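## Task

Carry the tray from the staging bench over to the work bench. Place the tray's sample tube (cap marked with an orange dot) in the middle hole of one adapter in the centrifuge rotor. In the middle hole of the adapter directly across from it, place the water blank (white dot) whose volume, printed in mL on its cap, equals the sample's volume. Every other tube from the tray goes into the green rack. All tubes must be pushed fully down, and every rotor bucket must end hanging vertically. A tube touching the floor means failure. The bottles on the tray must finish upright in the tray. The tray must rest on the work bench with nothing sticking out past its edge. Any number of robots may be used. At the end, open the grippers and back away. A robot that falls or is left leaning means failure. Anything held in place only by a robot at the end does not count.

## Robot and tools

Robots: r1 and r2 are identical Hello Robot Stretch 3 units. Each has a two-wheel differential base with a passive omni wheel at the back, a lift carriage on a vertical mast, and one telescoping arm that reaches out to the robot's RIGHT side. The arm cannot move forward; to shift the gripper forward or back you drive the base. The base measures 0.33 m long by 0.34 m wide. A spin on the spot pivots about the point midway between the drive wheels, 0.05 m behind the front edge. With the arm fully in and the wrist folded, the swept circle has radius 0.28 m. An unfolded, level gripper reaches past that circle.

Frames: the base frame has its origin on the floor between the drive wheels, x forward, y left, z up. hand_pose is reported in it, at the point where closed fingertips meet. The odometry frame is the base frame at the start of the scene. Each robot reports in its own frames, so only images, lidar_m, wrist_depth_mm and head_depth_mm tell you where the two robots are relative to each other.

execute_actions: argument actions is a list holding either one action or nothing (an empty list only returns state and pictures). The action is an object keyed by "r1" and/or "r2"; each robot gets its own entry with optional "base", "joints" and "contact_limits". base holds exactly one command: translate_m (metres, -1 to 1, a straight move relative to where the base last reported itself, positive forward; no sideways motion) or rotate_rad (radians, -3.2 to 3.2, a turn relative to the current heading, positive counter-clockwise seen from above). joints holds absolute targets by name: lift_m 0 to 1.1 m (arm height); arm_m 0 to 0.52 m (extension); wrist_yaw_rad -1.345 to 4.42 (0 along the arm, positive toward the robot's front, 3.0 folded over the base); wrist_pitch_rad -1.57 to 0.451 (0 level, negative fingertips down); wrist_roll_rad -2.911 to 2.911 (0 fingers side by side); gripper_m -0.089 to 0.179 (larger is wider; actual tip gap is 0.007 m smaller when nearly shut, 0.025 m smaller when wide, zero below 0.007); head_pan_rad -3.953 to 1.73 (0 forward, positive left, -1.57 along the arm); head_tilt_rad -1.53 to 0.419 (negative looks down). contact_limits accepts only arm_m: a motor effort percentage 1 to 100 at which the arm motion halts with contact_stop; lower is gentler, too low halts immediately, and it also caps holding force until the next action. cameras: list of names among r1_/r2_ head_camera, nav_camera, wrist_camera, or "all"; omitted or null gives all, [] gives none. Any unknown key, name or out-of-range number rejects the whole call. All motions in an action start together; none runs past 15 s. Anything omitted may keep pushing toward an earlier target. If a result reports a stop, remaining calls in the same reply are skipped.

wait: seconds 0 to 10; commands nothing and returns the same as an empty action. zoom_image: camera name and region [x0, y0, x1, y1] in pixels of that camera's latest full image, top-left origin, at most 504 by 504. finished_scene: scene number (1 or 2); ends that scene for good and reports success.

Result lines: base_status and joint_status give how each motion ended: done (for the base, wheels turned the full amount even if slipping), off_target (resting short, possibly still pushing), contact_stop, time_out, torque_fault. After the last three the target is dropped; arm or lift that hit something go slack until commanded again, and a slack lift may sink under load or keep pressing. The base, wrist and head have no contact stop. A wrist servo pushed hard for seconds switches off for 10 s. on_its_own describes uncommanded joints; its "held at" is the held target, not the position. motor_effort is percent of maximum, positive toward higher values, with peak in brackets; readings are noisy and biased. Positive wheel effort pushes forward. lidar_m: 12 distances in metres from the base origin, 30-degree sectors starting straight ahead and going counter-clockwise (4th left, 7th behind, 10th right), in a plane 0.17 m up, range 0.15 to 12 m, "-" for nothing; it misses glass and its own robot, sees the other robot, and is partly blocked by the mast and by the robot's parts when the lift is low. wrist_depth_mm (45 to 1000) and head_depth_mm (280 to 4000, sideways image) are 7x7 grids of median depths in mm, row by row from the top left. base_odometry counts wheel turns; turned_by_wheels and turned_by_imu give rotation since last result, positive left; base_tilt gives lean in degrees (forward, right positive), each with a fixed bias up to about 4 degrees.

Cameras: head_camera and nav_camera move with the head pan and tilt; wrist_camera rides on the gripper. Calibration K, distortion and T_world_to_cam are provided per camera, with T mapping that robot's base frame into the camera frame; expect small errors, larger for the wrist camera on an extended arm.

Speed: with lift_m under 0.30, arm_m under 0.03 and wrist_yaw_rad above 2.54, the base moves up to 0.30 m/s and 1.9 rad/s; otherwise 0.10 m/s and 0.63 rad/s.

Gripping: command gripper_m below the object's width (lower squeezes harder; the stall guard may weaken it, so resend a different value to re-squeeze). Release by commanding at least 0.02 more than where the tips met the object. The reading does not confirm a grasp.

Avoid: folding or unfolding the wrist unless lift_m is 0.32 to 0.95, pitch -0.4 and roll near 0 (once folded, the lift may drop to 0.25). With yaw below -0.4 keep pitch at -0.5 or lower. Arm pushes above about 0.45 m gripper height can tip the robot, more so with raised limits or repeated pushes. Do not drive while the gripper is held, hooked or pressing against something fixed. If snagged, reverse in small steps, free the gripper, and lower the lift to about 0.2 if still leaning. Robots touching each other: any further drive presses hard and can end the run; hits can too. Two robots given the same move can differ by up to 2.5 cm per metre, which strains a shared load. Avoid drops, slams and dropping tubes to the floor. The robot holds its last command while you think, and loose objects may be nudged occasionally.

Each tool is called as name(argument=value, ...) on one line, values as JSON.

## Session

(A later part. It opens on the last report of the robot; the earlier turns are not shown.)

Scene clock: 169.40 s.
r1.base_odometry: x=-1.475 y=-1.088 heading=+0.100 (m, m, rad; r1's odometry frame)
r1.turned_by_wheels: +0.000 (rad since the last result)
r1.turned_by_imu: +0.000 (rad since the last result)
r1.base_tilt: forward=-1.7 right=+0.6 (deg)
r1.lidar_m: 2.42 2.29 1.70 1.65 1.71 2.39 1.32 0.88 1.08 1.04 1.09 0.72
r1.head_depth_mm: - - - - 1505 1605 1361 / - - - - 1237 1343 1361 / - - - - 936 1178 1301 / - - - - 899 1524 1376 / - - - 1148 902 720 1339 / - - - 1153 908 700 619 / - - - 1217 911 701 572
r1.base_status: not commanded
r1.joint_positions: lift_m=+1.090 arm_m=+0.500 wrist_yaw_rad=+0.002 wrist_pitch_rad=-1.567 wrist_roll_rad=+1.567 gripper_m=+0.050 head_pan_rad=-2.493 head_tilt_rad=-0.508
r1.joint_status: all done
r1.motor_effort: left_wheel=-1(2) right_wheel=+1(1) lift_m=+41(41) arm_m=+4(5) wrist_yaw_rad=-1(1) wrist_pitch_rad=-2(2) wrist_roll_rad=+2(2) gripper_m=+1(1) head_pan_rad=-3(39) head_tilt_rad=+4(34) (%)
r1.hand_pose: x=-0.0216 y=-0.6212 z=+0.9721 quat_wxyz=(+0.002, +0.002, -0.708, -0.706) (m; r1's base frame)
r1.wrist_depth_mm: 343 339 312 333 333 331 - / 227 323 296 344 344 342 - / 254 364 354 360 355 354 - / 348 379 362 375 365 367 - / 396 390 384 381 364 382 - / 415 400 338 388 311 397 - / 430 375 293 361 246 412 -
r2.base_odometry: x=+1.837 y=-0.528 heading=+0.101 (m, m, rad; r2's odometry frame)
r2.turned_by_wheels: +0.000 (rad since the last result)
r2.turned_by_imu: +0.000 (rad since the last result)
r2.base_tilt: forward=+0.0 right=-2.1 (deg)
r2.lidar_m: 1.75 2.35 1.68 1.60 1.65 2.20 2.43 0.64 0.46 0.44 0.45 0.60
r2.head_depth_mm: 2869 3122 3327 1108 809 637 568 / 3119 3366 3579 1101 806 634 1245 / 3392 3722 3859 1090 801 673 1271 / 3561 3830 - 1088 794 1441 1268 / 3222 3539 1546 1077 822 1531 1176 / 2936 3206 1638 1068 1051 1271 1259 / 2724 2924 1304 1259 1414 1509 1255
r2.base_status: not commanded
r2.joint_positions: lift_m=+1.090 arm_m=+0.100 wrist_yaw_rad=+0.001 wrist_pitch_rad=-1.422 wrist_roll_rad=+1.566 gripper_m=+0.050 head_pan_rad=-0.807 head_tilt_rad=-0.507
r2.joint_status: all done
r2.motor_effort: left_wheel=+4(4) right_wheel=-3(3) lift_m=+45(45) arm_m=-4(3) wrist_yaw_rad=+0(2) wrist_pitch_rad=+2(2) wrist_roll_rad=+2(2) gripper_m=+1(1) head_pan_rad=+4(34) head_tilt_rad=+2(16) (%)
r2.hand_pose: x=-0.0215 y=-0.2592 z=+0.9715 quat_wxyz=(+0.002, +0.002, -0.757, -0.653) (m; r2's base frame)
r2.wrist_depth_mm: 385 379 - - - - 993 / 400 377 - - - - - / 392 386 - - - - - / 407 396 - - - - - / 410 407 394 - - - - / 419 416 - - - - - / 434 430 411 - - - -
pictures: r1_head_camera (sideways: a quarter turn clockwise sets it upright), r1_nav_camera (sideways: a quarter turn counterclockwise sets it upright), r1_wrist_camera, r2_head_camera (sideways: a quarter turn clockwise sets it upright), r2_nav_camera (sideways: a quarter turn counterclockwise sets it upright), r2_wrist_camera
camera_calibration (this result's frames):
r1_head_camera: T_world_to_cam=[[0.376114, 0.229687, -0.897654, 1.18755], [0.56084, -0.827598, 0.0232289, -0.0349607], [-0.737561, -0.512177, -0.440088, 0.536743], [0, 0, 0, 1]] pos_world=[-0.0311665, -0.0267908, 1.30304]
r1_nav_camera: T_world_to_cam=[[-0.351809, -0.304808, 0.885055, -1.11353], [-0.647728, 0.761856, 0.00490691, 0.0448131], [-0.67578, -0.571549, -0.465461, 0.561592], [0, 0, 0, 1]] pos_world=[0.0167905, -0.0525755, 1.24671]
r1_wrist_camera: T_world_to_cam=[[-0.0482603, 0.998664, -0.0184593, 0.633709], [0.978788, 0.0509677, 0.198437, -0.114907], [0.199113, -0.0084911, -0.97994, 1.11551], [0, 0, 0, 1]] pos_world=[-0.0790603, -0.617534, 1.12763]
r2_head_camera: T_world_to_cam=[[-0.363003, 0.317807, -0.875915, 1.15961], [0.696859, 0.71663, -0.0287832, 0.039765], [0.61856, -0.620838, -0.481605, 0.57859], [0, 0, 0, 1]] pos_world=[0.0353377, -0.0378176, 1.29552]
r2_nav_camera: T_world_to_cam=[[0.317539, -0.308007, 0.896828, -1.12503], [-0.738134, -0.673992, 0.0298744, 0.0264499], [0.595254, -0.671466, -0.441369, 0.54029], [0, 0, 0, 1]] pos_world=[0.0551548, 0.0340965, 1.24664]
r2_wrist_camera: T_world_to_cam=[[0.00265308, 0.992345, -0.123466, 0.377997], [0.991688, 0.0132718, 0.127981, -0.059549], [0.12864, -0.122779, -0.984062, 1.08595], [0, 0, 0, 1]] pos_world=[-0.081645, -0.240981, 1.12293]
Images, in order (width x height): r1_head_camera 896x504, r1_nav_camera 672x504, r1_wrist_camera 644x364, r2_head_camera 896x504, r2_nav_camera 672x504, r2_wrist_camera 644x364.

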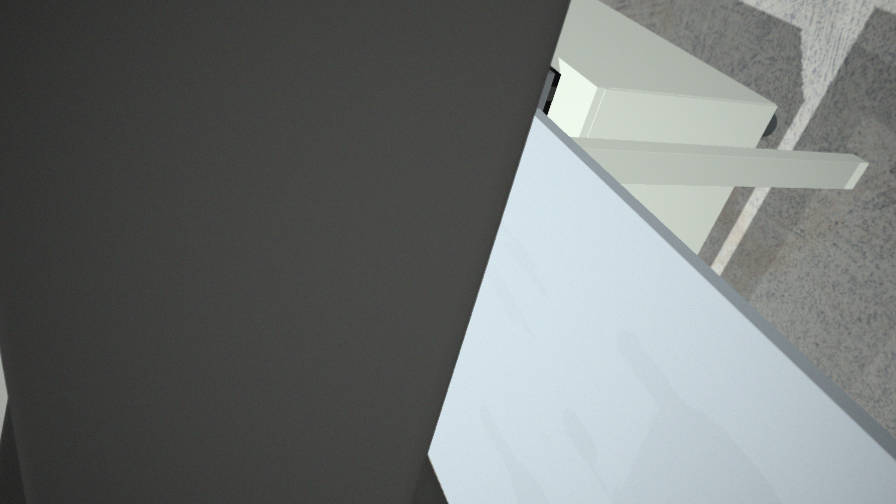

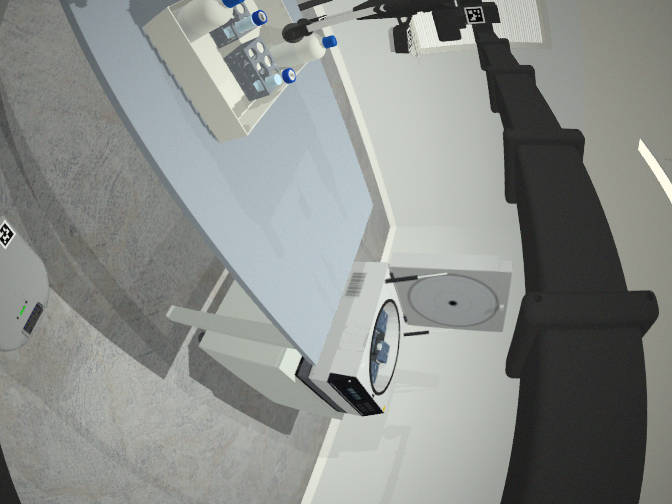

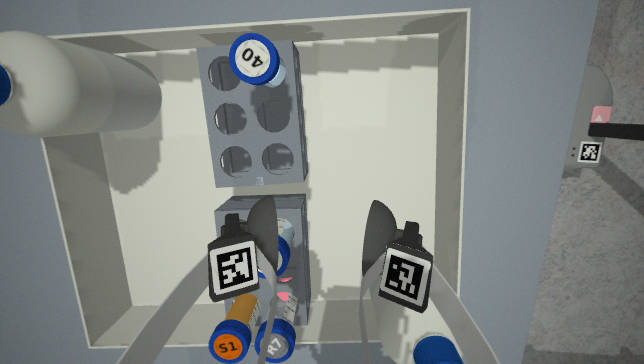

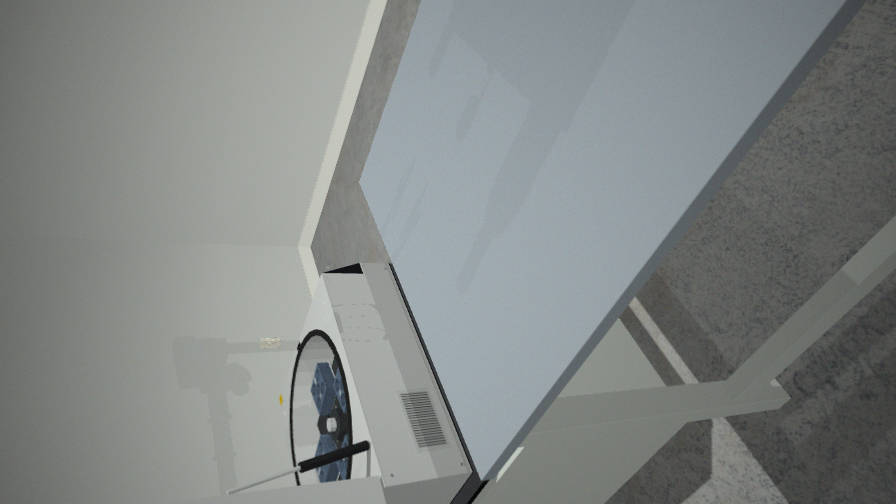

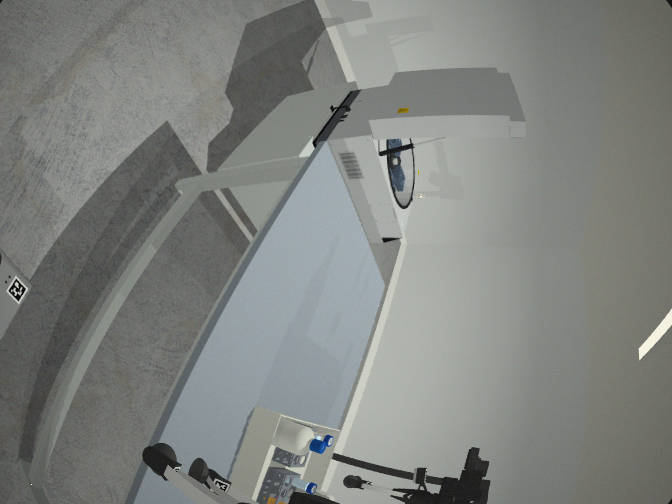

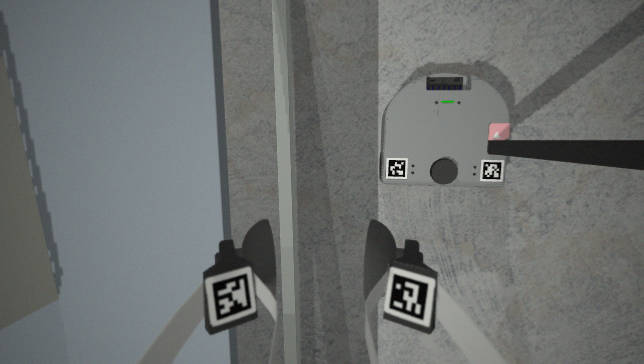

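execute_actions(actions=[{"r1":{"base":{"rotate_rad":-0.9},"joints":{"arm_m":0.0,"wrist_roll_rad":0,"head_pan_rad":-1.57,"head_tilt_rad":-0.9}},"r2":{"base":{"translate_m":-0.15},"joints":{"head_pan_rad":-1.57,"head_tilt_rad":-0.55,"arm_m":0}}}], cameras=[])

execute_actions(actions=[{"r1":{"base":{"translate_m":0.166}}}], cameras=[])

execute_actions(actions=[{"r1":{"base":{"rotate_rad":0.88}}}], cameras=[])

execute_actions(actions=[{"r1":{"base":{"translate_m":0.035},"joints":{"arm_m":0.44,"gripper_m":0.06}}}], cameras=["r1_head_camera","r1_wrist_camera","r2_head_camera"])

Scene clock: 185.80 s.
r1.base_odometry: x=-1.475 y=-1.088 heading=-0.800 (m, m, rad; r1's odometry frame)
r1.turned_by_wheels: -0.900 (rad since the last result)
r1.turned_by_imu: -0.910 (rad since the last result)
r1.base_tilt: forward=-1.6 right=+0.6 (deg)
r1.lidar_m: 0.75 0.72 4.06 2.03 1.66 1.65 1.81 2.83 1.04 0.88 1.05 1.05
r1.head_depth_mm: - - - - - - 1121 / - - - - - - 1106 / - - - - - - 1106 / 1355 - - - - - 1103 / 1285 1120 874 734 1487 1289 1124 / 3516 1123 874 714 1433 1295 1141 / 3332 1125 875 715 619 1291 1144
r1.base_status: done
r1.joint_positions: lift_m=+1.090 arm_m=+0.002 wrist_yaw_rad=+0.002 wrist_pitch_rad=-1.567 wrist_roll_rad=+0.001 gripper_m=+0.050 head_pan_rad=-1.577 head_tilt_rad=-0.889
r1.joint_status: all done
joint sent to its limit — the command would take r1.arm_m past its lower limit, so that joint was sent only as far as its limit.
r1.motor_effort: left_wheel=+1(7) right_wheel=-2(6) lift_m=+42(41) arm_m=-4(5) wrist_yaw_rad=-2(1) wrist_pitch_rad=-2(2) wrist_roll_rad=+0(0) gripper_m=+2(0) head_pan_rad=+2(35) head_tilt_rad=-7(43) (%)
r1.hand_pose: x=-0.0217 y=-0.1239 z=+0.9721 quat_wxyz=(+0.501, +0.499, -0.500, -0.499) (m; r1's base frame)
r1.wrist_depth_mm: 346 - - - - - - / 365 - - - - - - / - - - - - - - / - - - - - - - / - - - - - - - / - - - - - - - / - - - - - - -
r2.base_odometry: x=+1.688 y=-0.543 heading=+0.101 (m, m, rad; r2's odometry frame)
r2.turned_by_wheels: +0.000 (rad since the last result)
r2.turned_by_imu: +0.000 (rad since the last result)
r2.base_tilt: forward=-0.1 right=-2.0 (deg)
r2.lidar_m: 1.77 2.35 1.67 1.59 1.64 2.20 2.28 0.64 0.46 0.44 0.45 0.61
r2.head_depth_mm: - - - - - - 1204 / - - - - - - - / 2624 - 3304 - - - - / 2678 2910 3195 921 777 - - / 1372 2934 3236 921 760 - - / 2565 2883 3210 907 752 622 1235 / 2686 2987 3221 874 745 622 1229
r2.base_status: done
r2.joint_positions: lift_m=+1.090 arm_m=+0.001 wrist_yaw_rad=+0.001 wrist_pitch_rad=-1.422 wrist_roll_rad=+1.566 gripper_m=+0.050 head_pan_rad=-1.563 head_tilt_rad=-0.543
r2.joint_status: all done
r2.motor_effort: left_wheel=+3(5) right_wheel=-2(5) lift_m=+45(45) arm_m=-4(5) wrist_yaw_rad=+0(0) wrist_pitch_rad=+2(2) wrist_roll_rad=+2(2) gripper_m=+1(1) head_pan_rad=-2(33) head_tilt_rad=-2(9) (%)
r2.hand_pose: x=-0.0215 y=-0.1593 z=+0.9715 quat_wxyz=(+0.002, +0.002, -0.757, -0.653) (m; r2's base frame)
r2.wrist_depth_mm: 386 - - - - - 989 / 389 400 - - - - - / 404 402 - - - - - / 406 400 - - - - - / 410 411 - - - - - / 426 423 - - - - - / 437 423 - - - - -
pictures: none
No camera images: the call's "cameras" was empty. Leave "cameras" out to get every camera's image.

Scene clock: 188.77 s.
r1.base_odometry: x=-1.359 y=-1.207 heading=-0.800 (m, m, rad; r1's odometry frame)
r1.turned_by_wheels: +0.000 (rad since the last result)
r1.turned_by_imu: +0.000 (rad since the last result)
r1.base_tilt: forward=-1.7 right=+0.6 (deg)
r1.lidar_m: 1.00 0.56 3.72 2.20 1.79 1.77 1.96 3.02 0.93 1.13 0.92 0.91
r1.head_depth_mm: - - - - - - 1119 / - - - - - - 1103 / - - - - - - 1104 / 3230 - - - - - 1105 / 3446 1119 874 716 604 1264 1121 / 3481 1122 876 714 605 534 1138 / 3218 1123 873 676 579 525 1084
r1.base_status: done
r1.joint_positions: lift_m=+1.090 arm_m=+0.002 wrist_yaw_rad=+0.002 wrist_pitch_rad=-1.567 wrist_roll_rad=+0.001 gripper_m=+0.050 head_pan_rad=-1.577 head_tilt_rad=-0.889
r1.joint_status: not commanded
r1.motor_effort: left_wheel=+0(4) right_wheel=-1(2) lift_m=+41(41) arm_m=-4(4) wrist_yaw_rad=-1(1) wrist_pitch_rad=-2(2) wrist_roll_rad=-1(0) gripper_m=+1(1) head_pan_rad=+4(3) head_tilt_rad=-8(7) (%)
r1.hand_pose: x=-0.0217 y=-0.1239 z=+0.9721 quat_wxyz=(+0.501, +0.499, -0.500, -0.499) (m; r1's base frame)
r1.wrist_depth_mm: 328 347 344 - - - - / 355 356 - - - - - / 367 371 - - - - - / 382 - - - - - - / 392 - - - - - - / 672 - - - - - - / - - - - - - -
r2.base_odometry: x=+1.688 y=-0.543 heading=+0.101 (m, m, rad; r2's odometry frame)
r2.turned_by_wheels: +0.000 (rad since the last result)
r2.turned_by_imu: +0.000 (rad since the last result)
r2.base_tilt: forward=+0.0 right=-2.0 (deg)
r2.lidar_m: 1.77 2.35 1.68 1.60 1.64 2.20 2.28 0.63 0.46 0.44 0.45 0.60
r2.head_depth_mm: - - - - - - 1205 / - - - - - - - / 2665 - 3281 - - - - / 1201 2888 3116 921 776 - - / 2578 2816 3220 920 759 - - / 2667 2929 3254 909 753 624 1230 / 2684 2949 3231 876 746 621 1227
r2.base_status: not commanded
r2.joint_positions: lift_m=+1.090 arm_m=+0.001 wrist_yaw_rad=+0.001 wrist_pitch_rad=-1.422 wrist_roll_rad=+1.566 gripper_m=+0.050 head_pan_rad=-1.563 head_tilt_rad=-0.543
r2.joint_status: not commanded
r2.motor_effort: left_wheel=+3(3) right_wheel=-2(2) lift_m=+45(45) arm_m=-4(4) wrist_yaw_rad=-1(1) wrist_pitch_rad=+2(2) wrist_roll_rad=+2(1) gripper_m=+1(1) head_pan_rad=-3(3) head_tilt_rad=-3(4) (%)
r2.hand_pose: x=-0.0215 y=-0.1593 z=+0.9715 quat_wxyz=(+0.002, +0.002, -0.757, -0.653) (m; r2's base frame)
r2.wrist_depth_mm: 381 - - - - - 959 / 401 395 - - - - - / 402 397 - - - - - / 409 408 - - - - - / 417 416 - - - - - / 424 419 - - - - - / 440 425 - - - - -
pictures: none
No camera images: the call's "cameras" was empty. Leave "cameras" out to get every camera's image.

Scene clock: 191.13 s.
r1.base_odometry: x=-1.359 y=-1.207 heading=+0.080 (m, m, rad; r1's odometry frame)
r1.turned_by_wheels: +0.880 (rad since the last result)
r1.turned_by_imu: +0.888 (rad since the last result)
r1.base_tilt: forward=-1.6 right=+0.5 (deg)
r1.lidar_m: 2.30 2.52 1.84 1.78 1.84 2.52 1.11 0.93 0.95 0.91 0.95 0.56
r1.head_depth_mm: - - - - - - 1117 / - - - - - - 1103 / - - - - - - 1099 / 2685 - - - - - 1100 / 2597 2644 823 683 593 529 1124 / 2646 2789 874 715 605 535 1142 / 2645 2759 875 716 607 535 1138
r1.base_status: done
r1.joint_positions: lift_m=+1.090 arm_m=+0.002 wrist_yaw_rad=+0.002 wrist_pitch_rad=-1.567 wrist_roll_rad=+0.001 gripper_m=+0.050 head_pan_rad=-1.577 head_tilt_rad=-0.889
r1.joint_status: not commanded
r1.motor_effort: left_wheel=-2(7) right_wheel=+2(3) lift_m=+41(41) arm_m=-4(4) wrist_yaw_rad=-1(0) wrist_pitch_rad=-2(2) wrist_roll_rad=+0(0) gripper_m=-1(1) head_pan_rad=+3(3) head_tilt_rad=-7(8) (%)
r1.hand_pose: x=-0.0217 y=-0.1239 z=+0.9721 quat_wxyz=(+0.501, +0.499, -0.500, -0.499) (m; r1's base frame)
r1.wrist_depth_mm: 349 347 346 342 342 342 340 / - 873 - - 359 351 349 / - - - - - - - / - - - - - - - / - - - - - - - / - - - - - - - / - - - - - - -
r2.base_odometry: x=+1.688 y=-0.543 heading=+0.101 (m, m, rad; r2's odometry frame)
r2.turned_by_wheels: +0.000 (rad since the last result)
r2.turned_by_imu: +0.000 (rad since the last result)
r2.base_tilt: forward=+0.0 right=-2.0 (deg)
r2.lidar_m: 1.77 2.35 1.67 1.60 1.64 2.20 2.28 0.64 0.46 0.44 0.45 0.61
r2.head_depth_mm: - - - - - - 1203 / - - - - - - - / 2650 - 3303 - - - - / 2584 2983 3211 924 776 - - / 1167 2911 3160 918 760 - - / 2638 2948 3213 907 752 623 1230 / 2713 2994 3228 874 747 621 1231
r2.base_status: not commanded
r2.joint_positions: lift_m=+1.090 arm_m=+0.001 wrist_yaw_rad=+0.001 wrist_pitch_rad=-1.422 wrist_roll_rad=+1.566 gripper_m=+0.050 head_pan_rad=-1.563 head_tilt_rad=-0.543
r2.joint_status: not commanded
r2.motor_effort: left_wheel=+3(3) right_wheel=-1(2) lift_m=+45(45) arm_m=-4(4) wrist_yaw_rad=-1(0) wrist_pitch_rad=+2(2) wrist_roll_rad=+2(2) gripper_m=+0(1) head_pan_rad=-2(3) head_tilt_rad=-2(3) (%)
r2.hand_pose: x=-0.0215 y=-0.1593 z=+0.9715 quat_wxyz=(+0.002, +0.002, -0.757, -0.653) (m; r2's base frame)
r2.wrist_depth_mm: 384 - - - - - 973 / 395 396 - - - - - / 397 400 - - - - - / 406 404 - - - - - / 418 412 - - - - - / 428 426 - - - - - / 441 424 - - - - -
pictures: none
No camera images: the call's "cameras" was empty. Leave "cameras" out to get every camera's image.

Scene clock: 195.53 s.
r1.base_odometry: x=-1.324 y=-1.204 heading=+0.080 (m, m, rad; r1's odometry frame)
r1.turned_by_wheels: +0.000 (rad since the last result)
r1.turned_by_imu: +0.000 (rad since the last result)
r1.base_tilt: forward=-1.7 right=+0.5 (deg)
r1.lidar_m: 2.26 2.53 1.84 1.77 1.84 2.52 1.15 0.96 0.95 0.91 0.95 0.53
r1.head_depth_mm: 2712 2752 810 693 592 544 1136 / 2718 2750 768 691 579 545 1134 / 2685 2778 836 659 580 545 1138 / - 2763 819 583 579 534 1138 / 2550 2745 845 714 606 535 1145 / 2649 2741 871 713 605 535 1140 / 2628 2773 871 716 605 534 1135
r1.base_status: done
r1.joint_positions: lift_m=+1.090 arm_m=+0.440 wrist_yaw_rad=+0.001 wrist_pitch_rad=-1.567 wrist_roll_rad=+0.001 gripper_m=+0.060 head_pan_rad=-1.577 head_tilt_rad=-0.889
r1.joint_status: all done
r1.motor_effort: left_wheel=-3(5) right_wheel=+2(5) lift_m=+42(41) arm_m=+5(5) wrist_yaw_rad=-1(1) wrist_pitch_rad=-2(2) wrist_roll_rad=-1(0) gripper_m=+0(47) head_pan_rad=+3(3) head_tilt_rad=-7(7) (%)
r1.hand_pose: x=-0.0217 y=-0.5615 z=+0.9721 quat_wxyz=(+0.501, +0.499, -0.501, -0.500) (m; r1's base frame)
r1.wrist_depth_mm: 345 343 341 340 338 299 220 / 343 356 351 349 348 343 330 / 313 361 368 360 357 354 318 / 382 377 374 310 315 311 304 / 397 390 385 322 340 381 329 / 403 403 402 377 397 393 372 / 419 418 416 291 383 370 400
r2.base_odometry: x=+1.688 y=-0.543 heading=+0.101 (m, m, rad; r2's odometry frame)
r2.turned_by_wheels: +0.000 (rad since the last result)
r2.turned_by_imu: +0.000 (rad since the last result)
r2.base_tilt: forward=+0.0 right=-2.1 (deg)
r2.lidar_m: 1.77 2.34 1.68 1.60 1.64 2.20 2.28 0.64 0.46 0.44 0.45 0.61
r2.head_depth_mm: - - - - - - 1196 / - - - - - - - / 2647 - 3367 - - - - / 1138 738 3170 923 776 - - / 667 2919 3189 920 758 - - / 2669 2955 3218 908 754 622 1238 / 2682 2967 3170 873 749 621 1230
r2.base_status: not commanded
r2.joint_positions: lift_m=+1.090 arm_m=+0.001 wrist_yaw_rad=+0.001 wrist_pitch_rad=-1.422 wrist_roll_rad=+1.566 gripper_m=+0.050 head_pan_rad=-1.563 head_tilt_rad=-0.543
r2.joint_status: not commanded
r2.motor_effort: left_wheel=+3(3) right_wheel=-2(1) lift_m=+45(45) arm_m=-4(4) wrist_yaw_rad=-1(3) wrist_pitch_rad=+2(2) wrist_roll_rad=+1(2) gripper_m=+1(1) head_pan_rad=-2(2) head_tilt_rad=-4(3) (%)
r2.hand_pose: x=-0.0215 y=-0.1593 z=+0.9715 quat_wxyz=(+0.002, +0.002, -0.757, -0.653) (m; r2's base frame)
r2.wrist_depth_mm: 381 - - - - - 978 / 392 400 - - - - - / 398 399 - - - - - / 414 402 - - - - - / 425 409 - - - - - / 430 416 - - - - - / 437 426 - - - - -
pictures: r1_head_camera (sideways: a quarter turn clockwise sets it upright), r1_wrist_camera, r2_head_camera (sideways: a quarter turn clockwise sets it upright)
camera_calibration (this result's frames):
r1_head_camera: T_world_to_cam=[[0.0486173, 0.740954, -0.669794, 0.892508], [0.997957, -0.0638703, 0.00178118, -0.00969832], [-0.0414602, -0.668512, -0.742545, 0.925965], [0, 0, 0, 1]] pos_world=[0.0046778, -0.0429083, 1.28538]
r1_wrist_camera: T_world_to_cam=[[-0.999, -0.0422733, -0.0145777, -0.0347492], [-0.0443151, 0.979516, 0.19643, 0.383258], [0.00597535, 0.196879, -0.980409, 1.22762], [0, 0, 0, 1]] pos_world=[-0.0250658, -0.618568, 1.12778]
r2_head_camera: T_world_to_cam=[[-0.0463533, 0.511331, -0.858133, 1.13449], [0.998636, 0.0443873, -0.027494, 0.0362444], [0.0240316, -0.858237, -0.512691, 0.622664], [0, 0, 0, 1]] pos_world=[0.00142858, -0.0473135, 1.29377]
Images, in order (width x height): r1_head_camera 896x504, r1_wrist_camera 644x364, r2_head_camera 896x504.

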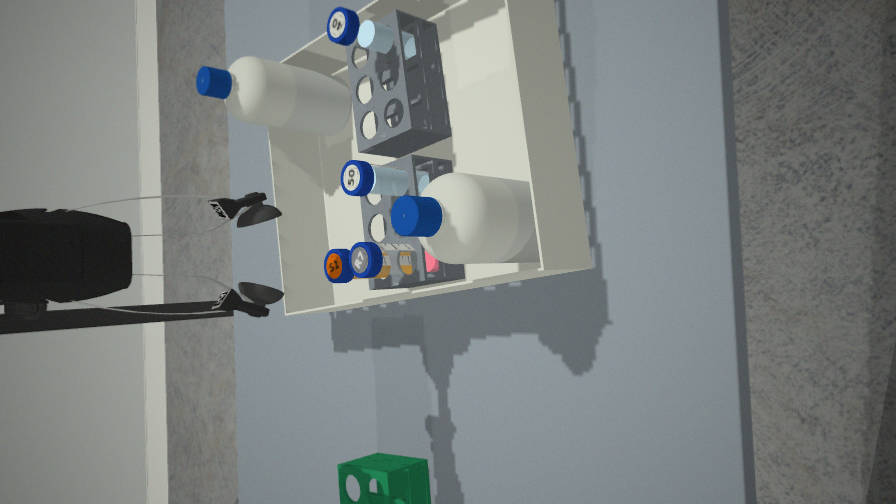

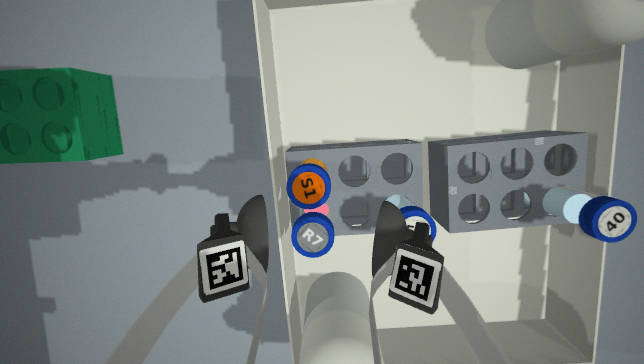

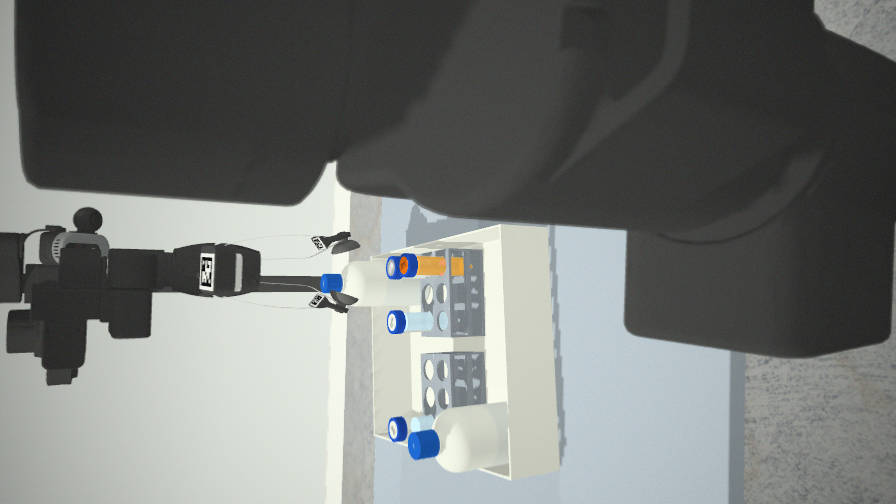

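execute_actions(actions=[{"r1":{"base":{"translate_m":0.007},"joints":{"lift_m":1.01}},"r2":{"joints":{"lift_m":0.7}}}], cameras=["r1_wrist_camera","r2_head_camera"])

Scene clock: 205.90 s.
r1.base_odometry: x=-1.317 y=-1.204 heading=+0.080 (m, m, rad; r1's odometry frame)
r1.turned_by_wheels: +0.000 (rad since the last result)
r1.turned_by_imu: -0.001 (rad since the last result)
r1.base_tilt: forward=-1.5 right=+0.7 (deg)
r1.lidar_m: 2.25 2.52 1.84 1.78 1.84 2.52 1.15 0.97 0.95 0.92 0.95 0.53
r1.head_depth_mm: - 2767 792 692 591 544 1140 / 2727 2754 783 692 578 545 1140 / 2803 2762 838 532 580 544 1147 / - - 817 628 579 534 1136 / 1159 1535 874 713 604 535 1140 / 2657 2753 872 716 604 535 1137 / 2654 2724 873 716 605 535 1141
r1.base_status: done
r1.joint_positions: lift_m=+1.010 arm_m=+0.440 wrist_yaw_rad=+0.001 wrist_pitch_rad=-1.567 wrist_roll_rad=+0.001 gripper_m=+0.060 head_pan_rad=-1.577 head_tilt_rad=-0.889
r1.joint_status: all done
r1.motor_effort: left_wheel=-2(3) right_wheel=+1(4) lift_m=+28(35) arm_m=+4(4) wrist_yaw_rad=+0(1) wrist_pitch_rad=-2(2) wrist_roll_rad=+0(0) gripper_m=+1(0) head_pan_rad=+3(2) head_tilt_rad=-7(7) (%)
r1.hand_pose: x=-0.0217 y=-0.5615 z=+0.8926 quat_wxyz=(+0.501, +0.499, -0.501, -0.500) (m; r1's base frame)
r1.wrist_depth_mm: 270 271 269 266 264 265 225 / 276 277 276 273 272 271 269 / 274 286 284 281 280 279 275 / 298 295 294 228 231 259 227 / 307 305 303 183 232 248 236 / 317 316 317 180 310 304 303 / 329 326 325 285 318 318 312
r2.base_odometry: x=+1.688 y=-0.543 heading=+0.101 (m, m, rad; r2's odometry frame)
r2.turned_by_wheels: +0.000 (rad since the last result)
r2.turned_by_imu: +0.000 (rad since the last result)
r2.base_tilt: forward=-0.1 right=-2.1 (deg)
r2.lidar_m: 1.76 2.35 1.67 1.60 1.65 2.19 2.28 0.64 0.46 0.44 0.45 0.61
r2.head_depth_mm: 2722 2947 3253 996 775 637 1255 / 2715 2974 3241 983 771 633 1255 / 2668 2950 3274 1022 766 631 1244 / 1257 762 1009 912 763 627 1239 / 1256 714 3259 917 759 624 1239 / 2687 2947 3217 909 752 623 1235 / 2688 2989 3187 874 747 620 1226
r2.base_status: not commanded
r2.joint_positions: lift_m=+0.700 arm_m=+0.001 wrist_yaw_rad=+0.001 wrist_pitch_rad=-1.422 wrist_roll_rad=+1.566 gripper_m=+0.050 head_pan_rad=-1.563 head_tilt_rad=-0.543
r2.joint_status: all done
r2.motor_effort: left_wheel=+3(3) right_wheel=-2(2) lift_m=+30(36) arm_m=-4(4) wrist_yaw_rad=-2(1) wrist_pitch_rad=+2(2) wrist_roll_rad=+1(1) gripper_m=+1(0) head_pan_rad=-3(2) head_tilt_rad=-3(3) (%)
r2.hand_pose: x=-0.0215 y=-0.1593 z=+0.5819 quat_wxyz=(+0.002, +0.002, -0.757, -0.653) (m; r2's base frame)
r2.wrist_depth_mm: 783 778 725 720 685 658 645 / 791 766 731 709 - - 666 / 797 761 741 731 - - 662 / 821 801 768 736 - - 666 / 832 817 777 754 722 722 692 / 869 848 - 796 - 736 692 / 879 833 834 779 766 734 715
pictures: r1_wrist_camera, r2_head_camera (sideways: a quarter turn clockwise sets it upright)
camera_calibration (this result's frames):
r1_wrist_camera: T_world_to_cam=[[-0.999, -0.0422737, -0.0145777, -0.0359087], [-0.0443156, 0.979516, 0.19643, 0.398878], [0.00597525, 0.196879, -0.98041, 1.14966], [0, 0, 0, 1]] pos_world=[-0.0250658, -0.618569, 1.04826]
r2_head_camera: T_world_to_cam=[[-0.0463531, 0.511331, -0.858133, 1.13449], [0.998636, 0.0443868, -0.027494, 0.0362444], [0.0240312, -0.858237, -0.512691, 0.622664], [0, 0, 0, 1]] pos_world=[0.00142856, -0.0473135, 1.29377]
Images, in order (width x height): r1_wrist_camera 644x364, r2_head_camera 896x504.

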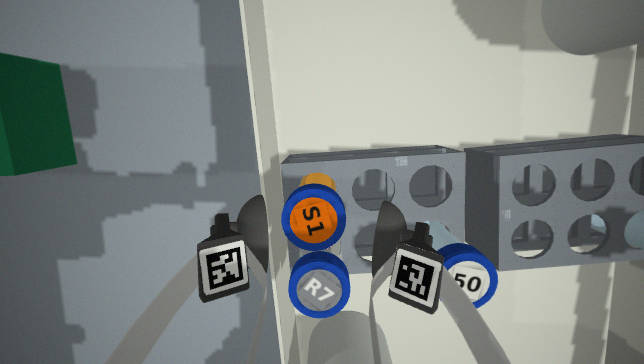

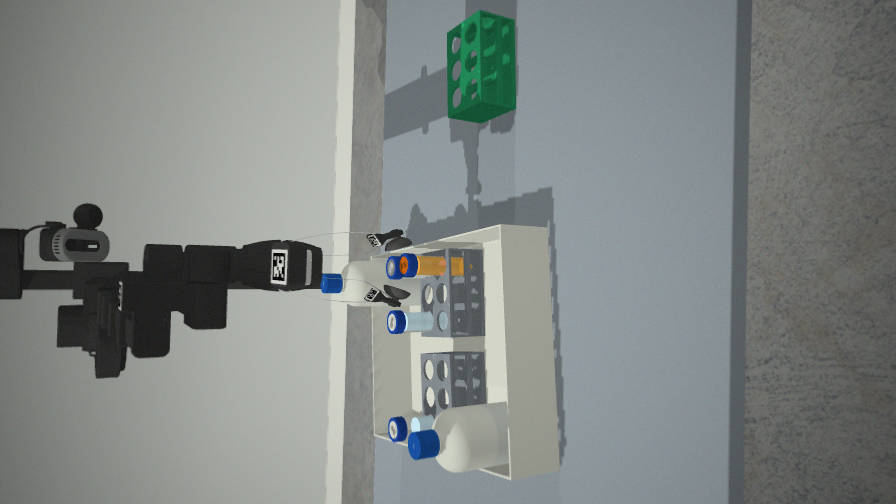

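execute_actions(actions=[{"r1":{"base":{"translate_m":0.003},"joints":{"lift_m":0.984,"arm_m":0.443}}}], cameras=[])

execute_actions(actions=[{"r1":{"joints":{"gripper_m":0.015}}}], cameras=["r1_wrist_camera","r2_head_camera"])

execute_actions(actions=[{"r1":{"joints":{"lift_m":1.1}}}], cameras=["r1_wrist_camera","r2_head_camera"])

Scene clock: 212.13 s.
r1.base_odometry: x=-1.314 y=-1.203 heading=+0.079 (m, m, rad; r1's odometry frame)
r1.turned_by_wheels: +0.000 (rad since the last result)
r1.turned_by_imu: -0.001 (rad since the last result)
r1.base_tilt: forward=-1.6 right=+0.6 (deg)
r1.lidar_m: 2.25 2.52 1.84 1.78 1.84 2.52 1.15 0.97 0.95 0.91 0.95 0.52
r1.head_depth_mm: - 997 776 694 588 544 1146 / 2799 2780 785 693 579 545 1136 / - 2802 836 526 579 546 1141 / - - 815 659 579 533 1138 / 1137 1566 873 714 605 535 1138 / 2669 2753 875 715 605 536 1139 / 2637 2779 875 715 605 535 1142
r1.base_status: done
r1.joint_positions: lift_m=+0.984 arm_m=+0.443 wrist_yaw_rad=+0.001 wrist_pitch_rad=-1.567 wrist_roll_rad=+0.001 gripper_m=+0.060 head_pan_rad=-1.577 head_tilt_rad=-0.889
r1.joint_status: all done
r1.motor_effort: left_wheel=-2(3) right_wheel=+1(5) lift_m=+29(30) arm_m=+4(5) wrist_yaw_rad=+0(0) wrist_pitch_rad=-2(2) wrist_roll_rad=-1(0) gripper_m=+0(1) head_pan_rad=+3(3) head_tilt_rad=-8(7) (%)
r1.hand_pose: x=-0.0217 y=-0.5645 z=+0.8666 quat_wxyz=(+0.501, +0.499, -0.501, -0.500) (m; r1's base frame)
r1.wrist_depth_mm: 246 245 243 241 239 239 220 / 252 252 250 247 248 247 244 / 260 260 259 256 254 253 251 / 270 269 266 205 230 221 228 / 280 279 273 145 207 209 208 / 289 288 289 155 283 174 274 / 297 298 297 156 288 286 287
r2.base_odometry: x=+1.688 y=-0.543 heading=+0.101 (m, m, rad; r2's odometry frame)
r2.turned_by_wheels: +0.000 (rad since the last result)
r2.turned_by_imu: +0.000 (rad since the last result)
r2.base_tilt: forward=-0.1 right=-2.0 (deg)
r2.lidar_m: 1.77 2.34 1.68 1.60 1.64 2.19 2.28 0.63 0.46 0.44 0.45 0.60
r2.head_depth_mm: 2676 2978 3280 992 775 637 1253 / 2680 2965 3252 982 772 632 1248 / 2674 2955 3240 1028 767 629 1248 / 1258 1305 998 910 762 628 1244 / 2621 735 3232 919 759 625 1240 / 2694 2987 3220 907 752 623 1234 / 2714 2974 3204 874 748 620 1223
r2.base_status: not commanded
r2.joint_positions: lift_m=+0.700 arm_m=+0.001 wrist_yaw_rad=+0.001 wrist_pitch_rad=-1.422 wrist_roll_rad=+1.566 gripper_m=+0.050 head_pan_rad=-1.563 head_tilt_rad=-0.543
r2.joint_status: not commanded
r2.motor_effort: left_wheel=+3(3) right_wheel=-2(2) lift_m=+31(30) arm_m=-4(4) wrist_yaw_rad=-1(1) wrist_pitch_rad=+2(2) wrist_roll_rad=+2(2) gripper_m=+1(1) head_pan_rad=-3(2) head_tilt_rad=-2(4) (%)
r2.hand_pose: x=-0.0215 y=-0.1593 z=+0.5819 quat_wxyz=(+0.002, +0.002, -0.757, -0.653) (m; r2's base frame)
r2.wrist_depth_mm: 779 739 735 694 689 655 651 / 791 747 714 721 - - 673 / 806 769 718 724 - - 651 / 829 805 754 730 - - 677 / 832 819 777 758 744 709 687 / 851 819 - 774 - 721 716 / 898 819 799 808 762 738 701
pictures: none
No camera images: the call's "cameras" was empty. Leave "cameras" out to get every camera's image.

Scene clock: 213.07 s.
r1.base_odometry: x=-1.314 y=-1.203 heading=+0.079 (m, m, rad; r1's odometry frame)
r1.turned_by_wheels: +0.000 (rad since the last result)
r1.turned_by_imu: +0.000 (rad since the last result)
r1.base_tilt: forward=-1.7 right=+0.7 (deg)
r1.lidar_m: 2.25 2.53 1.84 1.78 1.84 2.52 1.15 0.97 0.95 0.91 0.95 0.52
r1.head_depth_mm: - 999 775 694 589 545 1139 / 2803 2781 784 693 579 545 1137 / - 2763 840 527 579 545 1138 / - - 809 660 579 534 1139 / 1139 1559 874 716 605 535 1138 / 2649 2771 875 715 605 535 1140 / 2624 2780 872 714 606 535 1139
r1.base_status: not commanded
r1.joint_positions: lift_m=+0.984 arm_m=+0.443 wrist_yaw_rad=+0.001 wrist_pitch_rad=-1.567 wrist_roll_rad=+0.001 gripper_m=+0.015 head_pan_rad=-1.577 head_tilt_rad=-0.889
r1.joint_status: all done
r1.motor_effort: left_wheel=-2(2) right_wheel=+1(1) lift_m=+29(29) arm_m=+4(5) wrist_yaw_rad=-1(1) wrist_pitch_rad=-2(2) wrist_roll_rad=-1(0) gripper_m=-9(84) head_pan_rad=+3(3) head_tilt_rad=-7(8) (%)
r1.hand_pose: x=-0.0217 y=-0.5645 z=+0.8666 quat_wxyz=(+0.501, +0.499, -0.501, -0.500) (m; r1's base frame)
r1.wrist_depth_mm: 245 245 244 242 239 240 219 / 251 252 250 248 248 246 246 / 260 260 257 255 254 255 250 / 271 269 266 204 230 221 228 / 278 277 276 143 208 210 208 / 288 289 287 152 187 175 274 / 299 297 295 156 289 284 285
r2.base_odometry: x=+1.688 y=-0.543 heading=+0.101 (m, m, rad; r2's odometry frame)
r2.turned_by_wheels: +0.000 (rad since the last result)
r2.turned_by_imu: +0.000 (rad since the last result)
r2.base_tilt: forward=+0.1 right=-2.0 (deg)
r2.lidar_m: 1.76 2.34 1.67 1.60 1.65 2.19 2.28 0.64 0.46 0.44 0.45 0.61
r2.head_depth_mm: 2676 2966 3236 993 775 636 1256 / 2689 2968 3270 985 769 633 1251 / 2684 2973 3236 1025 765 631 1250 / 1260 1308 999 910 762 627 1238 / 2612 735 3215 915 759 624 1239 / 2692 2954 3197 906 752 623 1234 / 2698 2981 3198 873 749 620 1229
r2.base_status: not commanded
r2.joint_positions: lift_m=+0.700 arm_m=+0.001 wrist_yaw_rad=+0.001 wrist_pitch_rad=-1.422 wrist_roll_rad=+1.566 gripper_m=+0.050 head_pan_rad=-1.563 head_tilt_rad=-0.543
r2.joint_status: not commanded
r2.motor_effort: left_wheel=+3(3) right_wheel=-2(2) lift_m=+31(30) arm_m=-4(4) wrist_yaw_rad=-1(1) wrist_pitch_rad=+2(2) wrist_roll_rad=+2(1) gripper_m=+1(1) head_pan_rad=-3(2) head_tilt_rad=-3(3) (%)
r2.hand_pose: x=-0.0215 y=-0.1593 z=+0.5819 quat_wxyz=(+0.002, +0.002, -0.757, -0.653) (m; r2's base frame)
r2.wrist_depth_mm: 778 729 707 707 690 672 649 / 804 753 726 725 - - 664 / 807 784 743 713 - - 642 / 813 786 751 737 - - 680 / 817 784 762 744 734 726 686 / 866 795 - 765 - 724 710 / 869 859 825 796 762 726 741
pictures: r1_wrist_camera, r2_head_camera (sideways: a quarter turn clockwise sets it upright)
camera_calibration (this result's frames):
r1_wrist_camera: T_world_to_cam=[[-0.999, -0.042273, -0.014578, -0.0364137], [-0.044315, 0.979514, 0.196438, 0.406912], [0.00597537, 0.196887, -0.980408, 1.12475], [0, 0, 0, 1]] pos_world=[-0.0250658, -0.621565, 1.02225]
r2_head_camera: T_world_to_cam=[[-0.046353, 0.511331, -0.858133, 1.13449], [0.998636, 0.0443867, -0.027494, 0.0362444], [0.0240311, -0.858237, -0.512691, 0.622664], [0, 0, 0, 1]] pos_world=[0.00142855, -0.0473135, 1.29377]
Images, in order (width x height): r1_wrist_camera 644x364, r2_head_camera 896x504.

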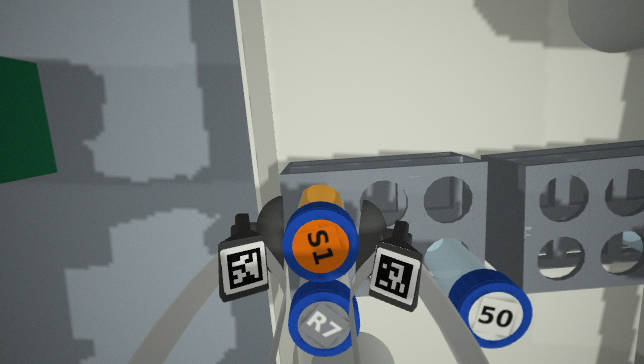

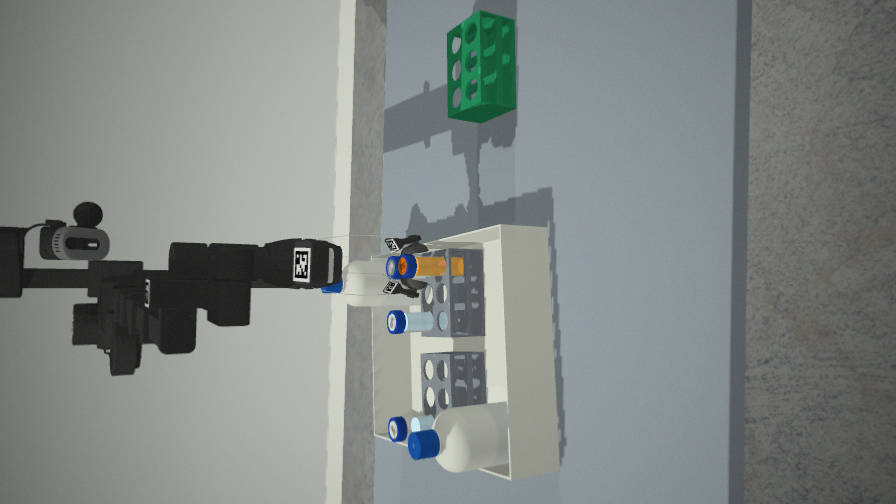

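Scene clock: 214.93 s.
r1.base_odometry: x=-1.314 y=-1.203 heading=+0.079 (m, m, rad; r1's odometry frame)
r1.turned_by_wheels: +0.000 (rad since the last result)
r1.turned_by_imu: +0.000 (rad since the last result)
r1.base_tilt: forward=-1.7 right=+0.6 (deg)
r1.lidar_m: 2.25 2.52 1.84 1.77 1.84 2.52 1.15 0.97 0.95 0.92 0.95 0.52
r1.head_depth_mm: 2739 2738 798 692 590 544 1139 / 2731 2770 786 693 579 544 1138 / 2696 2744 839 527 580 545 1133 / - 2771 798 660 579 535 1137 / 1132 1568 872 715 606 534 1140 / 2657 2768 874 714 604 533 1141 / 2648 2761 872 716 605 534 1139
r1.base_status: not commanded
r1.joint_positions: lift_m=+1.099 arm_m=+0.443 wrist_yaw_rad=+0.001 wrist_pitch_rad=-1.567 wrist_roll_rad=+0.001 gripper_m=+0.015 head_pan_rad=-1.577 head_tilt_rad=-0.889
r1.joint_status: all done
r1.motor_effort: left_wheel=-2(2) right_wheel=+1(1) lift_m=+41(44) arm_m=+5(5) wrist_yaw_rad=-1(1) wrist_pitch_rad=-2(2) wrist_roll_rad=-1(1) gripper_m=-8(8) head_pan_rad=+3(2) head_tilt_rad=-6(8) (%)
r1.hand_pose: x=-0.0217 y=-0.5645 z=+0.9814 quat_wxyz=(+0.501, +0.499, -0.501, -0.500) (m; r1's base frame)
r1.wrist_depth_mm: 355 356 350 346 347 318 225 / 362 364 361 356 358 354 325 / 321 369 373 366 370 363 330 / 389 387 384 352 321 319 316 / 397 401 393 143 310 389 337 / 415 411 412 343 402 405 382 / 433 429 423 309 373 381 389
r2.base_odometry: x=+1.688 y=-0.543 heading=+0.101 (m, m, rad; r2's odometry frame)
r2.turned_by_wheels: +0.000 (rad since the last result)
r2.turned_by_imu: +0.000 (rad since the last result)
r2.base_tilt: forward=-0.1 right=-1.9 (deg)
r2.lidar_m: 1.76 2.34 1.68 1.60 1.64 2.20 2.28 0.64 0.46 0.44 0.45 0.61
r2.head_depth_mm: 2690 2978 3289 993 774 636 1255 / 2677 2948 3268 986 770 631 1251 / 2679 2944 3230 1026 764 630 1247 / 1122 726 3135 921 762 628 1242 / 662 2960 3189 918 757 625 1238 / 2665 2969 3226 908 753 623 1235 / 2685 2964 3205 875 748 621 1231
r2.base_status: not commanded
r2.joint_positions: lift_m=+0.700 arm_m=+0.001 wrist_yaw_rad=+0.001 wrist_pitch_rad=-1.422 wrist_roll_rad=+1.566 gripper_m=+0.050 head_pan_rad=-1.563 head_tilt_rad=-0.543
r2.joint_status: not commanded
r2.motor_effort: left_wheel=+3(3) right_wheel=-2(2) lift_m=+30(31) arm_m=-4(4) wrist_yaw_rad=-1(1) wrist_pitch_rad=+2(2) wrist_roll_rad=+2(2) gripper_m=+1(1) head_pan_rad=-3(2) head_tilt_rad=-2(2) (%)
r2.hand_pose: x=-0.0215 y=-0.1593 z=+0.5819 quat_wxyz=(+0.002, +0.002, -0.757, -0.653) (m; r2's base frame)
r2.wrist_depth_mm: 768 757 710 703 676 650 639 / 765 747 731 723 - - 647 / 828 767 750 733 - - 657 / 834 810 745 759 - - 694 / 843 810 758 739 737 718 700 / 846 858 - 773 - 715 712 / 879 849 827 767 757 723 718
pictures: r1_wrist_camera, r2_head_camera (sideways: a quarter turn clockwise sets it upright)
camera_calibration (this result's frames):
r1_wrist_camera: T_world_to_cam=[[-0.999, -0.0422728, -0.014578, -0.0347404], [-0.0443148, 0.979514, 0.196438, 0.384366], [0.0059754, 0.196887, -0.980408, 1.23729], [0, 0, 0, 1]] pos_world=[-0.0250658, -0.621567, 1.13704]
r2_head_camera: T_world_to_cam=[[-0.046353, 0.511331, -0.858133, 1.13449], [0.998636, 0.0443867, -0.027494, 0.0362444], [0.0240311, -0.858237, -0.512691, 0.622664], [0, 0, 0, 1]] pos_world=[0.00142855, -0.0473135, 1.29377]
Images, in order (width x height): r1_wrist_camera 644x364, r2_head_camera 896x504.

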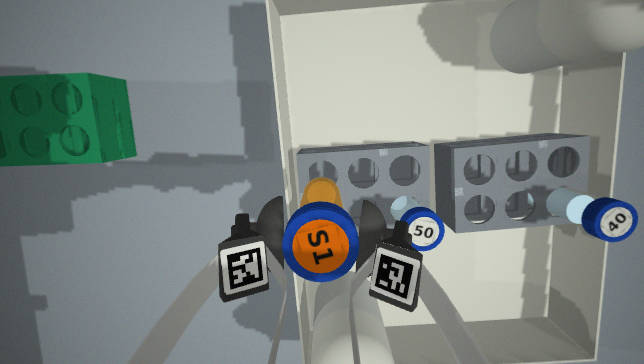

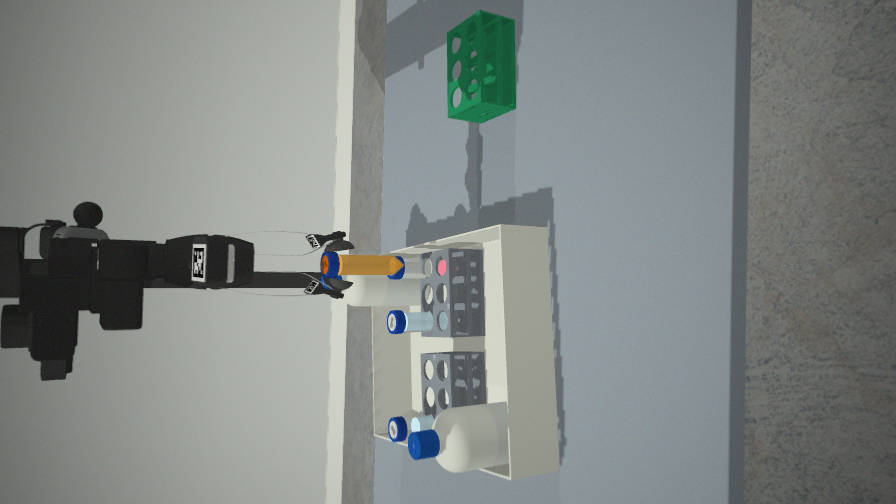

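execute_actions(actions=[{"r1":{"base":{"translate_m":-0.9},"joints":{"arm_m":0.47,"head_pan_rad":-1.95,"head_tilt_rad":-0.6}},"r2":{"base":{"translate_m":0.8},"joints":{"head_pan_rad":-1.1,"head_tilt_rad":-0.45}}}], cameras=["r1_wrist_camera","r2_head_camera","r1_head_camera","r1_nav_camera"])

Scene clock: 228.33 s.
r1.base_odometry: x=-2.212 y=-1.275 heading=+0.079 (m, m, rad; r1's odometry frame)
r1.turned_by_wheels: +0.000 (rad since the last result)
r1.turned_by_imu: -0.001 (rad since the last result)
r1.base_tilt: forward=-1.7 right=+0.5 (deg)
r1.lidar_m: 1.38 2.52 1.85 1.77 1.84 2.20 0.92 0.33 0.32 0.27 0.95 1.30
r1.head_depth_mm: - - 1079 1049 780 608 637 / - 913 1005 1031 719 714 719 / - 865 950 972 815 854 756 / - 833 910 981 1030 910 920 / - 2944 3201 2535 1858 1099 531 / - 2805 3054 2571 823 636 531 / - 2725 2955 966 770 638 533
r1.base_status: done
r1.joint_positions: lift_m=+1.099 arm_m=+0.470 wrist_yaw_rad=+0.001 wrist_pitch_rad=-1.567 wrist_roll_rad=+0.001 gripper_m=+0.015 head_pan_rad=-1.943 head_tilt_rad=-0.606
r1.joint_status: all done
r1.motor_effort: left_wheel=-2(6) right_wheel=+1(2) lift_m=+41(41) arm_m=+4(4) wrist_yaw_rad=+0(1) wrist_pitch_rad=-2(2) wrist_roll_rad=-1(0) gripper_m=-8(9) head_pan_rad=-3(25) head_tilt_rad=+4(33) (%)
r1.hand_pose: x=-0.0217 y=-0.5915 z=+0.9814 quat_wxyz=(+0.501, +0.499, -0.501, -0.500) (m; r1's base frame)
r1.wrist_depth_mm: 358 355 352 352 556 543 382 / 366 366 362 356 573 552 377 / 374 371 369 374 582 569 377 / 391 386 388 380 597 561 378 / 398 400 397 143 620 554 375 / 416 415 415 412 - 558 371 / 431 425 429 424 - 520 369
r2.base_odometry: x=+2.484 y=-0.462 heading=+0.101 (m, m, rad; r2's odometry frame)
r2.turned_by_wheels: +0.000 (rad since the last result)
r2.turned_by_imu: -0.001 (rad since the last result)
r2.base_tilt: forward=-0.2 right=-2.1 (deg)
r2.lidar_m: 2.21 2.28 1.70 1.62 1.67 2.24 3.06 0.61 0.44 0.41 0.42 0.67
r2.head_depth_mm: 2555 628 710 1152 865 667 544 / 2729 2913 3191 2642 858 664 556 / 2882 3079 3318 2958 1240 661 569 / 3002 3259 3529 1173 1131 978 656 / 3104 3412 3742 1224 938 915 900 / 3084 3308 3538 722 787 857 958 / 503 528 570 623 692 911 1067
r2.base_status: done
r2.joint_positions: lift_m=+0.700 arm_m=+0.001 wrist_yaw_rad=+0.001 wrist_pitch_rad=-1.422 wrist_roll_rad=+1.566 gripper_m=+0.050 head_pan_rad=-1.107 head_tilt_rad=-0.458
r2.joint_status: all done
r2.motor_effort: left_wheel=+3(10) right_wheel=-2(3) lift_m=+31(31) arm_m=-4(4) wrist_yaw_rad=-1(1) wrist_pitch_rad=+2(2) wrist_roll_rad=+2(2) gripper_m=+1(0) head_pan_rad=+4(27) head_tilt_rad=+2(11) (%)
r2.hand_pose: x=-0.0215 y=-0.1593 z=+0.5819 quat_wxyz=(+0.002, +0.002, -0.757, -0.653) (m; r2's base frame)
r2.wrist_depth_mm: 749 755 715 732 677 664 645 / 794 764 758 721 - - 649 / 804 765 755 770 - - 681 / 837 784 749 746 - - 681 / 817 842 637 765 729 711 686 / 872 801 - 798 - 740 700 / 683 396 827 792 750 738 700
pictures: r1_head_camera (sideways: a quarter turn clockwise sets it upright), r1_nav_camera (sideways: a quarter turn counterclockwise sets it upright), r1_wrist_camera, r2_head_camera (sideways: a quarter turn clockwise sets it upright)
camera_calibration (this result's frames):
r1_head_camera: T_world_to_cam=[[0.23199, 0.472926, -0.850013, 1.1263], [0.909984, -0.414257, 0.017876, -0.030119], [-0.34367, -0.777645, -0.526459, 0.646723], [0, 0, 0, 1]] pos_world=[-0.011623, -0.0422104, 1.29838]
r1_nav_camera: T_world_to_cam=[[-0.171505, -0.522986, 0.834908, -1.04923], [-0.950507, 0.310702, -0.000627486, 0.0538655], [-0.259079, -0.793694, -0.550389, 0.669553], [0, 0, 0, 1]] pos_world=[0.0447186, -0.0340494, 1.24456]
r1_wrist_camera: T_world_to_cam=[[-0.999, -0.0422731, -0.014578, -0.0358818], [-0.0443151, 0.979514, 0.196438, 0.41081], [0.00597535, 0.196887, -0.980408, 1.2426], [0, 0, 0, 1]] pos_world=[-0.0250658, -0.648564, 1.13704]
r2_head_camera: T_world_to_cam=[[-0.233227, 0.371916, -0.898489, 1.18826], [0.87831, 0.477119, -0.0304924, 0.0408852], [0.417346, -0.796264, -0.437935, 0.522993], [0, 0, 0, 1]] pos_world=[0.0229562, -0.0450014, 1.29793]
Images, in order (width x height): r1_head_camera 896x504, r1_nav_camera 672x504, r1_wrist_camera 644x364, r2_head_camera 896x504.

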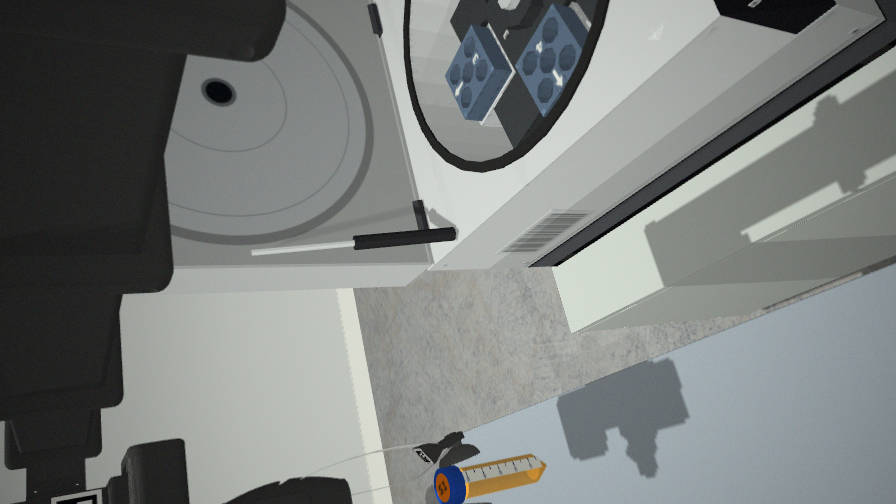

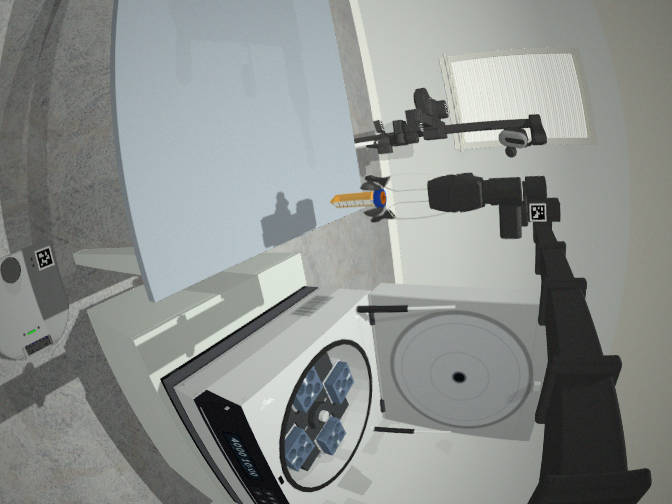

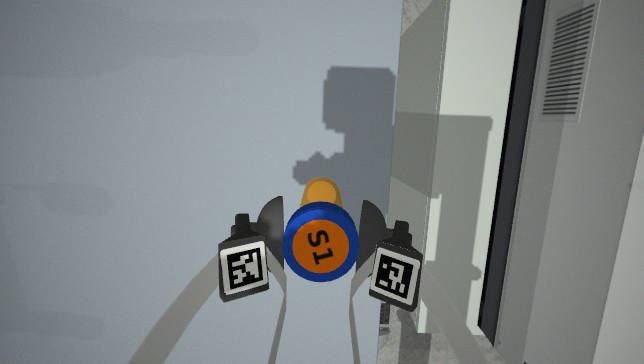

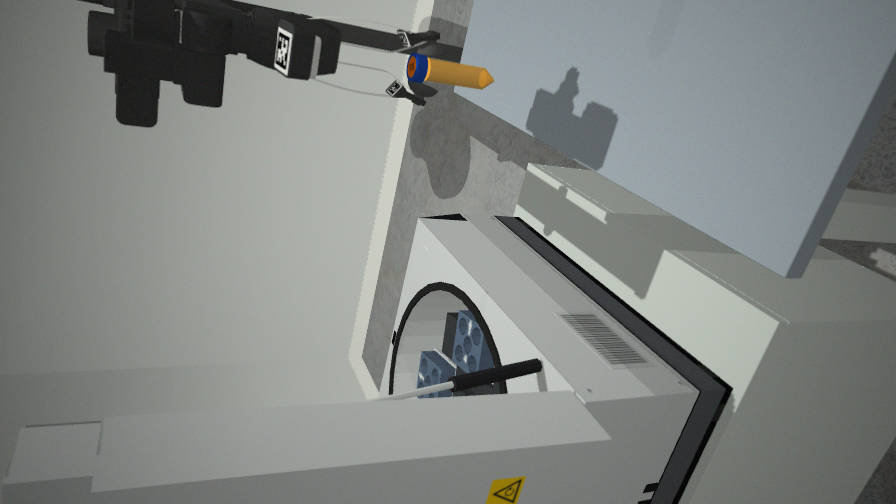

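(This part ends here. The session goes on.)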